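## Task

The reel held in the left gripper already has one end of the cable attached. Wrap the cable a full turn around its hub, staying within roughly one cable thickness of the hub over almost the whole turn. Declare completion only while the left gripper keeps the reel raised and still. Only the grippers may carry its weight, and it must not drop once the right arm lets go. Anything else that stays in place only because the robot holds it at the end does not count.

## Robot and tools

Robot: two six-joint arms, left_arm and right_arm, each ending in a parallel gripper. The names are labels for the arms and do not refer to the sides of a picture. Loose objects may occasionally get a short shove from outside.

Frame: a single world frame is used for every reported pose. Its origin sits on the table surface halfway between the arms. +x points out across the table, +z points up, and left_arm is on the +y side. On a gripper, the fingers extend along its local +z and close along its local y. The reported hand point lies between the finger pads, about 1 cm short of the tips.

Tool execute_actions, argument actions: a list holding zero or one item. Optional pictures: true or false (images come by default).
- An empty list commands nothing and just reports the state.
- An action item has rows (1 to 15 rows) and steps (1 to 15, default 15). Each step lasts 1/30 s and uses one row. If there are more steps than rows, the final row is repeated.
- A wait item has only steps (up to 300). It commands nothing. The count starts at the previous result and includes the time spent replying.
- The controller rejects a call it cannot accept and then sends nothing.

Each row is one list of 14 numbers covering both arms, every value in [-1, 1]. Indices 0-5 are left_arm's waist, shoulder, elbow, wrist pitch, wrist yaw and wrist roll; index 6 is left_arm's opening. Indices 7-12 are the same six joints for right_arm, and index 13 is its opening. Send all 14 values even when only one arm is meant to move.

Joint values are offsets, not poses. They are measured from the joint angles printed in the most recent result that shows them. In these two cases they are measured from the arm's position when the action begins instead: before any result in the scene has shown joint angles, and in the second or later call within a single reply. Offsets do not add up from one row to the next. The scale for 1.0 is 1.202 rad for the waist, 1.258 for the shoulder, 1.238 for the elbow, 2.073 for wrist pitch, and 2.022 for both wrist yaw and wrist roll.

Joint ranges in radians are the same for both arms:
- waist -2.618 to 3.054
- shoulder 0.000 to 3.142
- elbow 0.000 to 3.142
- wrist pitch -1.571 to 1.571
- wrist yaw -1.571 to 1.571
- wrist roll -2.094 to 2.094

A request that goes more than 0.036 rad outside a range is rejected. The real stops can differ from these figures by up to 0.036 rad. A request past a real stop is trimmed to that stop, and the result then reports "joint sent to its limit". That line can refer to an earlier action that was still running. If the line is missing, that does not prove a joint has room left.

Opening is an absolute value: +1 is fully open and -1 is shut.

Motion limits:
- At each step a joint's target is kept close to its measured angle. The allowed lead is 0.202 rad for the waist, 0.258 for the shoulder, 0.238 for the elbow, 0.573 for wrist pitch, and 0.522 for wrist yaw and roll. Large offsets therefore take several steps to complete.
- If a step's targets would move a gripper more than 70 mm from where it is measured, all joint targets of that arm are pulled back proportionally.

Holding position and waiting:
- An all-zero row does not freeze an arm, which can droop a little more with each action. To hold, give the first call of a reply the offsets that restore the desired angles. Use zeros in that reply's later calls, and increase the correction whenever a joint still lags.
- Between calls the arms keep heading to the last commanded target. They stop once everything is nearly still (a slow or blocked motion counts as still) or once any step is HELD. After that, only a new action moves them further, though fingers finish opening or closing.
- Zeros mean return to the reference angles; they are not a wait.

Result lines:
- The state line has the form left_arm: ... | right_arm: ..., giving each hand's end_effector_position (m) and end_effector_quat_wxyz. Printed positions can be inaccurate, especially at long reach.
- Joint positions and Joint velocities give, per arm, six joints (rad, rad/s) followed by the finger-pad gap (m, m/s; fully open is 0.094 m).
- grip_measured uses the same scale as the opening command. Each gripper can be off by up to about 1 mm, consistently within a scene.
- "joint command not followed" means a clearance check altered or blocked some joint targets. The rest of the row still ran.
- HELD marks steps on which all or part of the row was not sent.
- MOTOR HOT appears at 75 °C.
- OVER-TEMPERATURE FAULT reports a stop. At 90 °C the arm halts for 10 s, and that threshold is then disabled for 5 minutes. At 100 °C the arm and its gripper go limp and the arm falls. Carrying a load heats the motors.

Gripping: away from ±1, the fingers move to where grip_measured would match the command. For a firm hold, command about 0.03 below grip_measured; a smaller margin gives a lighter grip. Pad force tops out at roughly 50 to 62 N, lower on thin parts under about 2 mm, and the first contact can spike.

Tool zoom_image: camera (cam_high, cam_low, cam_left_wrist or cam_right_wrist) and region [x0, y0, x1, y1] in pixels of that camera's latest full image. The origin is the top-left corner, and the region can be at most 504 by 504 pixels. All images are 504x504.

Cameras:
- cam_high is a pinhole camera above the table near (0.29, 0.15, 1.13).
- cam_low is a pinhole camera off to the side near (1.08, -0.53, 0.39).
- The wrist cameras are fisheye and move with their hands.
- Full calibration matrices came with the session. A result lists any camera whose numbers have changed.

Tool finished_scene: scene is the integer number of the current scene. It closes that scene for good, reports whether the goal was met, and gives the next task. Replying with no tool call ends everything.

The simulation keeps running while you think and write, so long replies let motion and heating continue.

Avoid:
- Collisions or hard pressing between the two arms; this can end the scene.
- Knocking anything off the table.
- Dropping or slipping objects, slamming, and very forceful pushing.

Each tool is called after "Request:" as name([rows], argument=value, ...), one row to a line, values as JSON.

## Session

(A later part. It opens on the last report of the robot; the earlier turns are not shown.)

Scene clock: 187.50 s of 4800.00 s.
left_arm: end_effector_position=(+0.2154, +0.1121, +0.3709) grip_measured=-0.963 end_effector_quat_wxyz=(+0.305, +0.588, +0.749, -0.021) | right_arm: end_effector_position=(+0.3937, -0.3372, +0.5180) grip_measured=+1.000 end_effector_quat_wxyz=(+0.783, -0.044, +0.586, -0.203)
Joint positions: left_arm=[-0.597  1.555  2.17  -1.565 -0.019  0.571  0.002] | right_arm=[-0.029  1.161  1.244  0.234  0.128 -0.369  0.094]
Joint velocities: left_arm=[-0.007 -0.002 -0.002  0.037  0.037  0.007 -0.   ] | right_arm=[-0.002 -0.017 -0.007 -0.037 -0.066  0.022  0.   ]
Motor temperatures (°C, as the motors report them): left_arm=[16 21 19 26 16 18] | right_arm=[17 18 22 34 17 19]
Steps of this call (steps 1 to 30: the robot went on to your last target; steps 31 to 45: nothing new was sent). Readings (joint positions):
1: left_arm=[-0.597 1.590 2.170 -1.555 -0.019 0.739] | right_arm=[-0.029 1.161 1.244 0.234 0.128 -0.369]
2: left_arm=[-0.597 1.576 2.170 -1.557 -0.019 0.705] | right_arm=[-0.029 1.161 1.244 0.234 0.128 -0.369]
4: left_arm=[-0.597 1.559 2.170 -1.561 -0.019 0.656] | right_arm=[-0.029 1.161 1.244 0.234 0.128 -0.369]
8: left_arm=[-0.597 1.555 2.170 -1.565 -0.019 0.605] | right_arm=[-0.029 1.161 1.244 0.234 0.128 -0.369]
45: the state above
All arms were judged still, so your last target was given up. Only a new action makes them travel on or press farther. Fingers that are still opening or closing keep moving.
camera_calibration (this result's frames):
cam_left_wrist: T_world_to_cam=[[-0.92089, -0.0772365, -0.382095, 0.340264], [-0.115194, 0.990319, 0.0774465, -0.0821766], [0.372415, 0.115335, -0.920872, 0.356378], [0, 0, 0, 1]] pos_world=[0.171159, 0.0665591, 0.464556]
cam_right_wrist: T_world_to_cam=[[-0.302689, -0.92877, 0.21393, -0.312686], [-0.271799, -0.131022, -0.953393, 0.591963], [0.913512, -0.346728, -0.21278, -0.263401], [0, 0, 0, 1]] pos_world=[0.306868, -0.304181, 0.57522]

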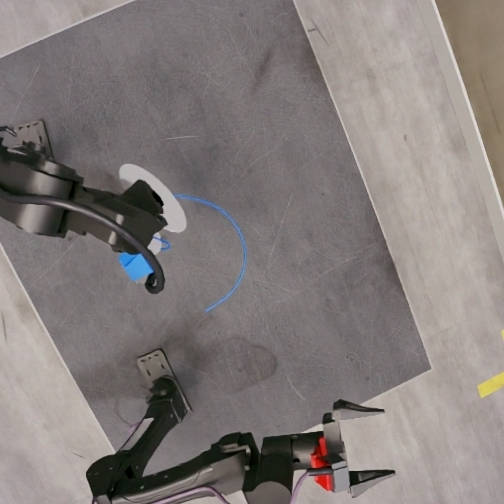

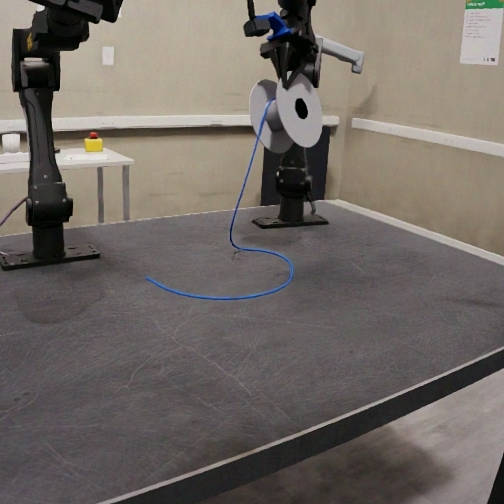

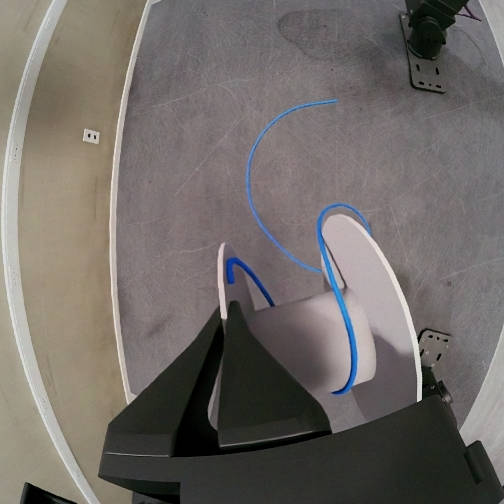

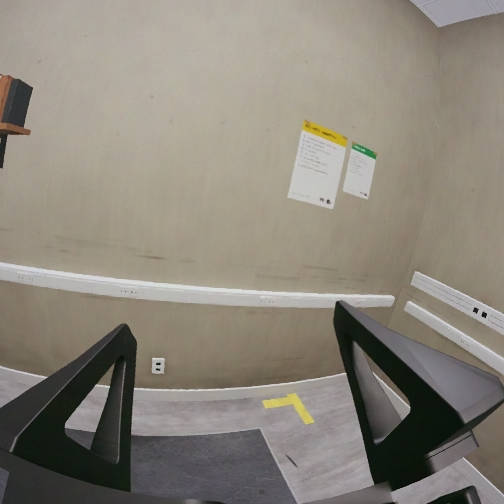

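Request:
execute_actions([
  {"rows": [[0,-0.01,0.01,0.02,0,-0.02,-1, 0,0,0,0,0,0,1],[0,-0.01,0.01,0.035,0,-0.04,-1, 0,0,0,0,0,0,1],[0,-0.01,0.01,0.05,0,-0.06,-1, 0,0,0,0,0,0,1],[0,-0.01,0.01,0.07,0,-0.08,-1, 0,0,0,0,0,0,1],[0,-0.01,0.01,0.09,0,-0.1,-1, 0,0,0,0,0,0,1],[0,-0.01,0.01,0.11,0,-0.12,-1, 0,0,0,0,0,0,1],[0,-0.01,0.01,0.13,0,-0.14,-1, 0,0,0,0,0,0,1],[0,-0.01,0.01,0.15,0,-0.16,-1, 0,0,0,0,0,0,1],[0,-0.01,0.01,0.17,0,-0.18,-1, 0,0,0,0,0,0,1],[0,-0.01,0.01,0.19,0,-0.2,-1, 0,0,0,0,0,0,1],[0,-0.01,0.01,0.21,0,-0.22,-1, 0,0,0,0,0,0,1],[0,-0.01,0.01,0.23,0,-0.24,-1, 0,0,0,0,0,0,1],[0,-0.01,0.01,0.25,0,-0.26,-1, 0,0,0,0,0,0,1],[0,-0.01,0.01,0.27,0,-0.265,-1, 0,0,0,0,0,0,1],[0,-0.01,0.01,0.29,0,-0.265,-1, 0,0,0,0,0,0,1]], "steps": 15},
], pictures=false)

Request:
execute_actions([
  {"rows": [[0,-0.01,0.01,0.13,0,-0.06,-1, 0,0,0,0,0,0,1],[0,-0.01,0.01,0.15,0,-0.06,-1, 0,0,0,0,0,0,1],[0,-0.01,0.01,0.17,0,-0.06,-1, 0,0,0,0,0,0,1],[0,-0.01,0.01,0.19,0,-0.06,-1, 0,0,0,0,0,0,1],[0,-0.01,0.01,0.21,0,-0.06,-1, 0,0,0,0,0,0,1],[0,-0.01,0.01,0.23,0,-0.06,-1, 0,0,0,0,0,0,1],[0,-0.01,0.01,0.25,0,-0.06,-1, 0,0,0,0,0,0,1],[0,-0.01,0.01,0.27,0,-0.06,-1, 0,0,0,0,0,0,1],[0,-0.01,0.01,0.29,0,-0.06,-1, 0,0,0,0,0,0,1],[0,-0.01,0.01,0.31,0,-0.06,-1, 0,0,0,0,0,0,1],[0,-0.01,0.01,0.33,0,-0.06,-1, 0,0,0,0,0,0,1],[0,-0.01,0.01,0.35,0,-0.06,-1, 0,0,0,0,0,0,1],[0,-0.01,0.01,0.37,0,-0.06,-1, 0,0,0,0,0,0,1],[0,-0.01,0.01,0.39,0,-0.06,-1, 0,0,0,0,0,0,1],[0,-0.01,0.01,0.41,0,-0.06,-1, 0,0,0,0,0,0,1]], "steps": 15},
], pictures=false)

Request:
execute_actions([
  {"rows": [[0,-0.01,0.01,0.14,0,-0.005,-1, 0,0,0,0,0,0,1],[0,-0.01,0.01,0.16,0,-0.005,-1, 0,0,0,0,0,0,1],[0,-0.01,0.01,0.18,0,-0.005,-1, 0,0,0,0,0,0,1],[0,-0.01,0.01,0.2,0,-0.005,-1, 0,0,0,0,0,0,1],[0,-0.01,0.01,0.22,0,-0.005,-1, 0,0,0,0,0,0,1],[0,-0.01,0.01,0.24,0,-0.005,-1, 0,0,0,0,0,0,1],[0,-0.01,0.01,0.26,0,-0.005,-1, 0,0,0,0,0,0,1],[0,-0.01,0.01,0.28,0,-0.005,-1, 0,0,0,0,0,0,1],[0,-0.01,0.01,0.3,0,-0.005,-1, 0,0,0,0,0,0,1],[0,-0.01,0.01,0.32,0,-0.005,-1, 0,0,0,0,0,0,1],[0,-0.01,0.01,0.34,0,-0.005,-1, 0,0,0,0,0,0,1],[0,-0.01,0.01,0.36,0,-0.005,-1, 0,0,0,0,0,0,1],[0,-0.01,0.01,0.38,0,-0.005,-1, 0,0,0,0,0,0,1],[0,-0.01,0.01,0.4,0,-0.005,-1, 0,0,0,0,0,0,1],[0,-0.01,0.01,0.42,0,-0.005,-1, 0,0,0,0,0,0,1]], "steps": 15},
], pictures=false)

Request:
execute_actions([
  {"rows": [[0.01,-0.01,0.01,0.14,0,-0.005,-1, 0,0,0,0,0,0,1],[0.02,-0.01,0.01,0.16,0,-0.005,-1, 0,0,0,0,0,0,1],[0.03,-0.01,0.01,0.18,0,-0.005,-1, 0,0,0,0,0,0,1],[0.04,-0.01,0.01,0.2,0,-0.005,-1, 0,0,0,0,0,0,1],[0.05,-0.01,0.01,0.22,0,-0.005,-1, 0,0,0,0,0,0,1],[0.06,-0.01,0.01,0.24,0,-0.005,-1, 0,0,0,0,0,0,1],[0.07,-0.01,0.01,0.255,0,-0.005,-1, 0,0,0,0,0,0,1],[0.08,-0.01,0.01,0.27,0,-0.005,-1, 0,0,0,0,0,0,1],[0.09,-0.01,0.01,0.28,0,-0.005,-1, 0,0,0,0,0,0,1],[0.1,-0.01,0.01,0.29,0,-0.005,-1, 0,0,0,0,0,0,1],[0.11,-0.01,0.01,0.3,0,-0.005,-1, 0,0,0,0,0,0,1],[0.12,-0.01,0.01,0.3,0,-0.005,-1, 0,0,0,0,0,0,1],[0.13,-0.01,0.01,0.3,0,-0.005,-1, 0,0,0,0,0,0,1],[0.14,-0.01,0.01,0.3,0,-0.005,-1, 0,0,0,0,0,0,1],[0.15,-0.01,0.01,0.3,0,-0.005,-1, 0,0,0,0,0,0,1]], "steps": 15},
], pictures=false)

Request:
execute_actions([
  {"steps": 75},
])

Scene clock: 225.10 s of 4800.00 s.
left_arm: end_effector_position=(+0.2608, +0.0687, +0.4360) grip_measured=-0.963 end_effector_quat_wxyz=(+0.455, +0.389, +0.790, -0.134) | right_arm: end_effector_position=(+0.3937, -0.3372, +0.5180) grip_measured=+1.000 end_effector_quat_wxyz=(+0.783, -0.044, +0.586, -0.203)
Joint positions: left_arm=[-0.597  1.555  2.17  -1.199 -0.021  0.158  0.002] | right_arm=[-0.029  1.161  1.244  0.234  0.128 -0.369  0.094]
Joint velocities: left_arm=[-0.002 -0.002  0.002  1.092  0.007 -0.725 -0.   ] | right_arm=[-0.017  0.012 -0.017  0.051  0.022 -0.051  0.   ]
Motor temperatures (°C, as the motors report them): left_arm=[16 21 19 27 16 18] | right_arm=[17 18 22 34 17 19]
Steps of this call (steps 1 to 180: nothing new was sent; then 31.10 s passed at rest; steps 181 to 195: all 15 steps of this action). Readings (joint positions):
181: left_arm=[-0.597 1.555 2.170 -1.565 -0.019 0.566] | right_arm=[-0.029 1.161 1.244 0.234 0.128 -0.369]
182: left_arm=[-0.597 1.555 2.170 -1.563 -0.019 0.556] | right_arm=[-0.029 1.161 1.244 0.234 0.128 -0.369]
184: left_arm=[-0.597 1.555 2.170 -1.548 -0.019 0.517] | right_arm=[-0.029 1.161 1.244 0.234 0.128 -0.369]
188: left_arm=[-0.597 1.555 2.170 -1.452 -0.020 0.400] | right_arm=[-0.029 1.161 1.244 0.234 0.128 -0.369]
195: the state above

Scene clock: 225.60 s of 4800.00 s.
left_arm: end_effector_position=(+0.2905, +0.0401, +0.5731) grip_measured=-0.963 end_effector_quat_wxyz=(+0.666, +0.276, +0.651, -0.239) | right_arm: end_effector_position=(+0.3937, -0.3372, +0.5180) grip_measured=+1.000 end_effector_quat_wxyz=(+0.783, -0.044, +0.586, -0.203)
Joint positions: left_arm=[-0.597  1.555  2.17  -0.615 -0.021  0.057  0.002] | right_arm=[-0.029  1.161  1.244  0.234  0.128 -0.369  0.094]
Joint velocities: left_arm=[-0.002  0.007  0.002  1.253 -0.066 -0.066  0.001] | right_arm=[-0.007 -0.007 -0.007 -0.022  0.007  0.007  0.   ]
Motor temperatures (°C, as the motors report them): left_arm=[16 21 19 27 16 18] | right_arm=[17 18 22 34 17 19]
Steps of this call (steps 1 to 15: all 15 steps of this action). Readings (joint positions):
1: left_arm=[-0.597 1.555 2.170 -1.161 -0.021 0.136] | right_arm=[-0.029 1.161 1.244 0.234 0.128 -0.369]
2: left_arm=[-0.597 1.555 2.170 -1.123 -0.021 0.119] | right_arm=[-0.029 1.161 1.244 0.234 0.128 -0.369]
4: left_arm=[-0.597 1.555 2.170 -1.047 -0.021 0.094] | right_arm=[-0.029 1.161 1.244 0.234 0.128 -0.369]
8: left_arm=[-0.597 1.555 2.170 -0.893 -0.021 0.070] | right_arm=[-0.029 1.161 1.244 0.234 0.128 -0.369]
15: the state above

Scene clock: 226.10 s of 4800.00 s.
left_arm: end_effector_position=(+0.2592, +0.0703, +0.7137) grip_measured=-0.963 end_effector_quat_wxyz=(+0.831, +0.178, +0.431, -0.303) | right_arm: end_effector_position=(+0.3937, -0.3372, +0.5180) grip_measured=+1.000 end_effector_quat_wxyz=(+0.783, -0.044, +0.586, -0.203)
Joint positions: left_arm=[-0.597  1.555  2.17  -0.014 -0.021  0.057  0.002] | right_arm=[-0.029  1.161  1.244  0.234  0.128 -0.369  0.094]
Joint velocities: left_arm=[ 0.002  0.002 -0.027  1.179 -0.037 -0.022  0.   ] | right_arm=[-0.007 -0.007  0.012 -0.007 -0.007 -0.037  0.   ]
Motor temperatures (°C, as the motors report them): left_arm=[16 21 19 27 16 18] | right_arm=[17 18 22 34 17 19]
Steps of this call (steps 1 to 15: all 15 steps of this action). Readings (joint positions):
1: left_arm=[-0.597 1.555 2.170 -0.575 -0.021 0.057] | right_arm=[-0.029 1.161 1.244 0.234 0.128 -0.369]
2: left_arm=[-0.597 1.555 2.170 -0.537 -0.021 0.057] | right_arm=[-0.029 1.161 1.244 0.234 0.128 -0.369]
4: left_arm=[-0.597 1.555 2.170 -0.461 -0.021 0.057] | right_arm=[-0.029 1.161 1.244 0.234 0.128 -0.369]
8: left_arm=[-0.597 1.555 2.170 -0.303 -0.021 0.057] | right_arm=[-0.029 1.161 1.244 0.234 0.128 -0.369]
15: the state above

Scene clock: 226.60 s of 4800.00 s.
left_arm: end_effector_position=(+0.2175, +0.1701, +0.7963) grip_measured=-0.963 end_effector_quat_wxyz=(+0.937, +0.068, +0.216, -0.267) | right_arm: end_effector_position=(+0.3937, -0.3372, +0.5180) grip_measured=+1.000 end_effector_quat_wxyz=(+0.783, -0.044, +0.586, -0.203)
Joint positions: left_arm=[-0.445  1.555  2.17   0.5   -0.014  0.057  0.002] | right_arm=[-0.029  1.161  1.244  0.234  0.128 -0.369  0.094]
Joint velocities: left_arm=[ 0.32  -0.002 -0.007  0.403  0.007 -0.051  0.001] | right_arm=[ 0.002 -0.012 -0.002  0.022 -0.022  0.007  0.   ]
Motor temperatures (°C, as the motors report them): left_arm=[16 21 19 28 16 18] | right_arm=[17 18 22 34 17 19]
Steps of this call (steps 1 to 15: all 15 steps of this action). Readings (joint positions):
1: left_arm=[-0.597 1.555 2.170 0.027 -0.021 0.057] | right_arm=[-0.029 1.161 1.244 0.234 0.128 -0.369]
2: left_arm=[-0.595 1.555 2.170 0.066 -0.019 0.057] | right_arm=[-0.029 1.161 1.244 0.234 0.128 -0.369]
4: left_arm=[-0.582 1.555 2.170 0.146 -0.014 0.057] | right_arm=[-0.029 1.161 1.244 0.234 0.128 -0.369]
8: left_arm=[-0.530 1.555 2.170 0.305 -0.014 0.057] | right_arm=[-0.029 1.161 1.244 0.234 0.128 -0.369]
15: the state above

Scene clock: 229.10 s of 4800.00 s.
left_arm: end_effector_position=(+0.2129, +0.1814, +0.8010) grip_measured=-0.963 end_effector_quat_wxyz=(+0.944, +0.057, +0.196, -0.258) | right_arm: end_effector_position=(+0.3937, -0.3372, +0.5180) grip_measured=+1.000 end_effector_quat_wxyz=(+0.783, -0.044, +0.586, -0.203)
Joint positions: left_arm=[-0.423  1.555  2.17   0.544 -0.017  0.057  0.002] | right_arm=[-0.029  1.161  1.244  0.234  0.128 -0.369  0.094]
Joint velocities: left_arm=[-0.002 -0.002  0.002 -0.022 -0.051  0.007 -0.   ] | right_arm=[-0.012  0.002  0.012  0.007 -0.007  0.007  0.   ]
Motor temperatures (°C, as the motors report them): left_arm=[16 21 19 27 16 18] | right_arm=[17 18 22 34 17 19]
Steps of this call (steps 1 to 30: the robot went on to your last target; steps 31 to 75: nothing new was sent). Readings (joint positions):
1: left_arm=[-0.435 1.555 2.170 0.511 -0.015 0.057] | right_arm=[-0.029 1.161 1.244 0.234 0.128 -0.369]
2: left_arm=[-0.428 1.555 2.170 0.520 -0.016 0.057] | right_arm=[-0.029 1.161 1.244 0.234 0.128 -0.369]
4: left_arm=[-0.423 1.555 2.170 0.530 -0.017 0.057] | right_arm=[-0.029 1.161 1.244 0.234 0.128 -0.369]
8: left_arm=[-0.423 1.555 2.170 0.540 -0.017 0.057] | right_arm=[-0.029 1.161 1.244 0.234 0.128 -0.369]
75: the state above
All arms were judged still, so your last target was given up. Only a new action makes them travel on or press farther. Fingers that are still opening or closing keep moving.
camera_calibration (this result's frames):
cam_left_wrist: T_world_to_cam=[[-0.333568, -0.930544, -0.151066, 0.352345], [0.606096, -0.0889496, -0.790402, 0.552955], [0.722067, -0.355214, 0.593669, -0.456864], [0, 0, 0, 1]] pos_world=[0.112274, 0.214773, 0.76151]
cam_right_wrist: T_world_to_cam=[[-0.302689, -0.92877, 0.21393, -0.312686], [-0.271799, -0.131022, -0.953393, 0.591963], [0.913512, -0.346728, -0.21278, -0.263401], [0, 0, 0, 1]] pos_world=[0.306868, -0.304181, 0.57522]

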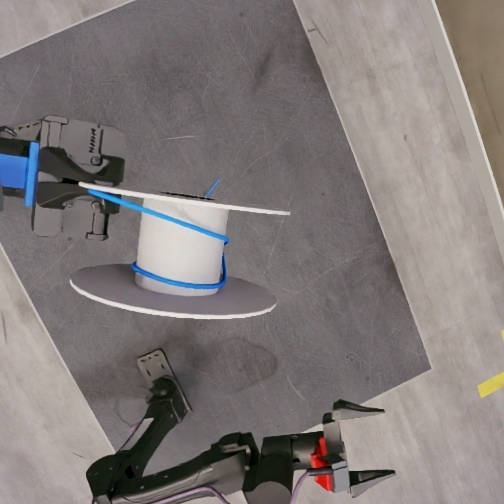

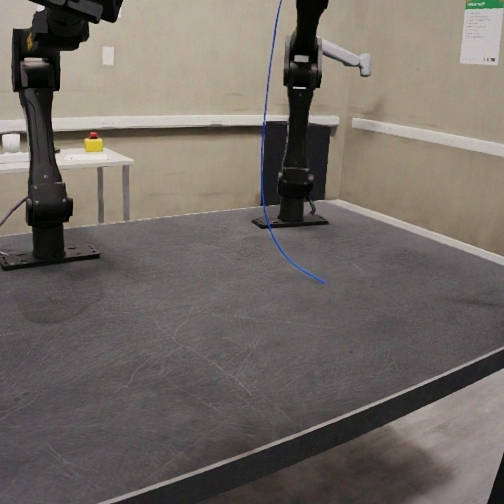

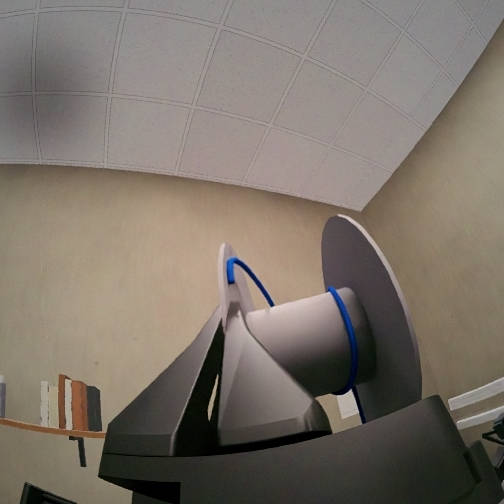

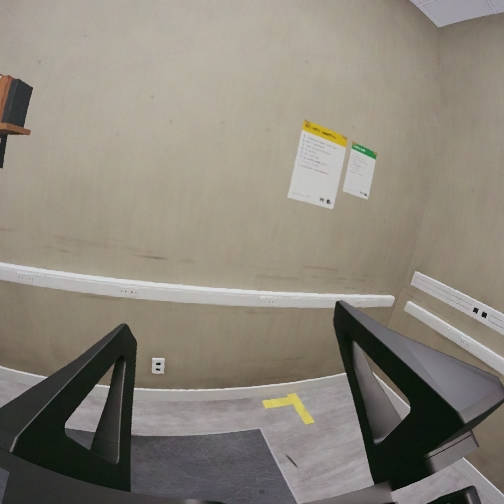

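Request:
execute_actions([
  {"rows": [[0,-0.01,0.01,0.04,0,0,-1, 0,0,0,0,0,0,1],[0,-0.01,0.01,0.05,0,0,-1, 0,0,0,0,0,0,1],[0,-0.01,0.01,0.06,0,0,-1, 0,0,0,0,0,0,1],[0,-0.01,0.01,0.075,0,0,-1, 0,0,0,0,0,0,1],[0,-0.01,0.01,0.09,0,0,-1, 0,0,0,0,0,0,1],[0,-0.01,0.01,0.105,0,0,-1, 0,0,0,0,0,0,1],[0,-0.01,0.01,0.12,0,0,-1, 0,0,0,0,0,0,1],[0,-0.01,0.01,0.135,0,0,-1, 0,0,0,0,0,0,1],[0,-0.01,0.01,0.15,0,0,-1, 0,0,0,0,0,0,1],[0,-0.01,0.01,0.165,0,0,-1, 0,0,0,0,0,0,1],[0,-0.01,0.01,0.18,0,0,-1, 0,0,0,0,0,0,1],[0,-0.01,0.01,0.19,0,0,-1, 0,0,0,0,0,0,1]], "steps": 15},
], pictures=false)

Request:
execute_actions([
  {"steps": 90},
])

Scene clock: 239.10 s of 4800.00 s.
left_arm: end_effector_position=(+0.1550, +0.2202, +0.8200) grip_measured=-0.963 end_effector_quat_wxyz=(+0.963, +0.012, +0.059, -0.264) | right_arm: end_effector_position=(+0.3937, -0.3372, +0.5180) grip_measured=+1.000 end_effector_quat_wxyz=(+0.783, -0.044, +0.586, -0.203)
Joint positions: left_arm=[-0.423  1.555  2.17   0.836 -0.016  0.057  0.002] | right_arm=[-0.029  1.161  1.244  0.234  0.128 -0.369  0.094]
Joint velocities: left_arm=[-0.002 -0.012  0.017  0.535  0.037 -0.022  0.001] | right_arm=[ 0.012  0.007  0.007 -0.037  0.081 -0.037  0.   ]
Motor temperatures (°C, as the motors report them): left_arm=[16 20 19 27 16 18] | right_arm=[17 18 22 34 17 19]
Steps of this call (steps 1 to 285: nothing new was sent; steps 286 to 300: all 15 steps of this action). Readings (joint positions):
286: left_arm=[-0.423 1.555 2.170 0.546 -0.017 0.057] | right_arm=[-0.029 1.161 1.244 0.234 0.128 -0.369]
287: left_arm=[-0.423 1.555 2.170 0.550 -0.016 0.057] | right_arm=[-0.029 1.161 1.244 0.234 0.128 -0.369]
289: left_arm=[-0.423 1.555 2.170 0.567 -0.016 0.057] | right_arm=[-0.029 1.161 1.244 0.234 0.128 -0.369]
293: left_arm=[-0.423 1.555 2.170 0.647 -0.016 0.057] | right_arm=[-0.029 1.161 1.244 0.234 0.128 -0.369]
300: the state above

Scene clock: 242.10 s of 4800.00 s.
left_arm: end_effector_position=(+0.1419, +0.2290, +0.8214) grip_measured=-0.963 end_effector_quat_wxyz=(+0.964, +0.002, +0.029, -0.265) | right_arm: end_effector_position=(+0.3937, -0.3372, +0.5180) grip_measured=+1.000 end_effector_quat_wxyz=(+0.783, -0.044, +0.586, -0.203)
Joint positions: left_arm=[-0.423  1.555  2.17   0.9   -0.015  0.057  0.002] | right_arm=[-0.029  1.161  1.244  0.234  0.128 -0.369  0.094]
Joint velocities: left_arm=[-0.012 -0.007 -0.002  0.022  0.007 -0.037  0.001] | right_arm=[-0.012  0.007 -0.017 -0.037 -0.007 -0.051  0.   ]
Motor temperatures (°C, as the motors report them): left_arm=[16 20 19 26 16 18] | right_arm=[17 18 22 35 17 19]
Steps of this call (steps 1 to 30: the robot went on to your last target; steps 31 to 90: nothing new was sent). Readings (joint positions):
1: left_arm=[-0.423 1.555 2.170 0.853 -0.016 0.057] | right_arm=[-0.029 1.161 1.244 0.234 0.128 -0.369]
2: left_arm=[-0.423 1.555 2.170 0.865 -0.016 0.057] | right_arm=[-0.029 1.161 1.244 0.234 0.128 -0.369]
4: left_arm=[-0.423 1.555 2.170 0.880 -0.016 0.057] | right_arm=[-0.029 1.161 1.244 0.234 0.128 -0.369]
8: left_arm=[-0.423 1.555 2.170 0.893 -0.015 0.057] | right_arm=[-0.029 1.161 1.244 0.234 0.128 -0.369]
90: the state above
All arms were judged still, so your last target was given up. Only a new action makes them travel on or press farther. Fingers that are still opening or closing keep moving.
camera_calibration (this result's frames):
cam_left_wrist: T_world_to_cam=[[-0.302651, -0.951324, -0.0581891, 0.300107], [0.806001, -0.222878, -0.54835, 0.419872], [0.508689, -0.212859, 0.834222, -0.600688], [0, 0, 0, 1]] pos_world=[0.0579733, 0.251217, 0.748807]
cam_right_wrist: T_world_to_cam=[[-0.302689, -0.92877, 0.21393, -0.312686], [-0.271799, -0.131022, -0.953393, 0.591963], [0.913512, -0.346728, -0.21278, -0.263401], [0, 0, 0, 1]] pos_world=[0.306868, -0.304181, 0.57522]

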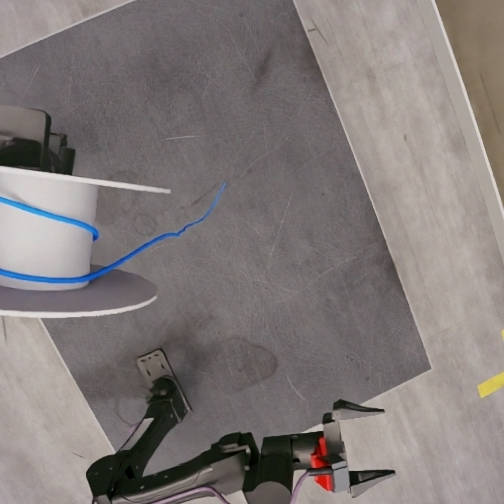

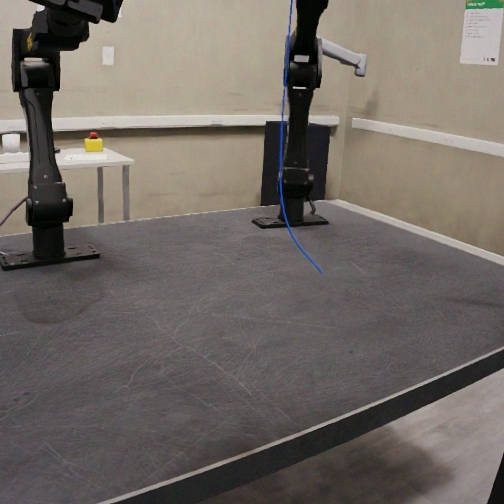

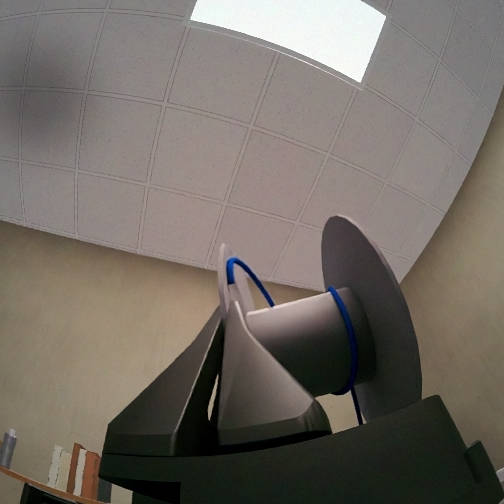

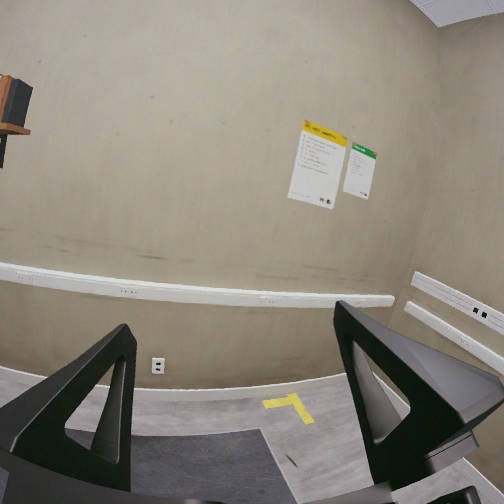

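Request:
finished_scene(scene=2)

The scene is finished: the task was done.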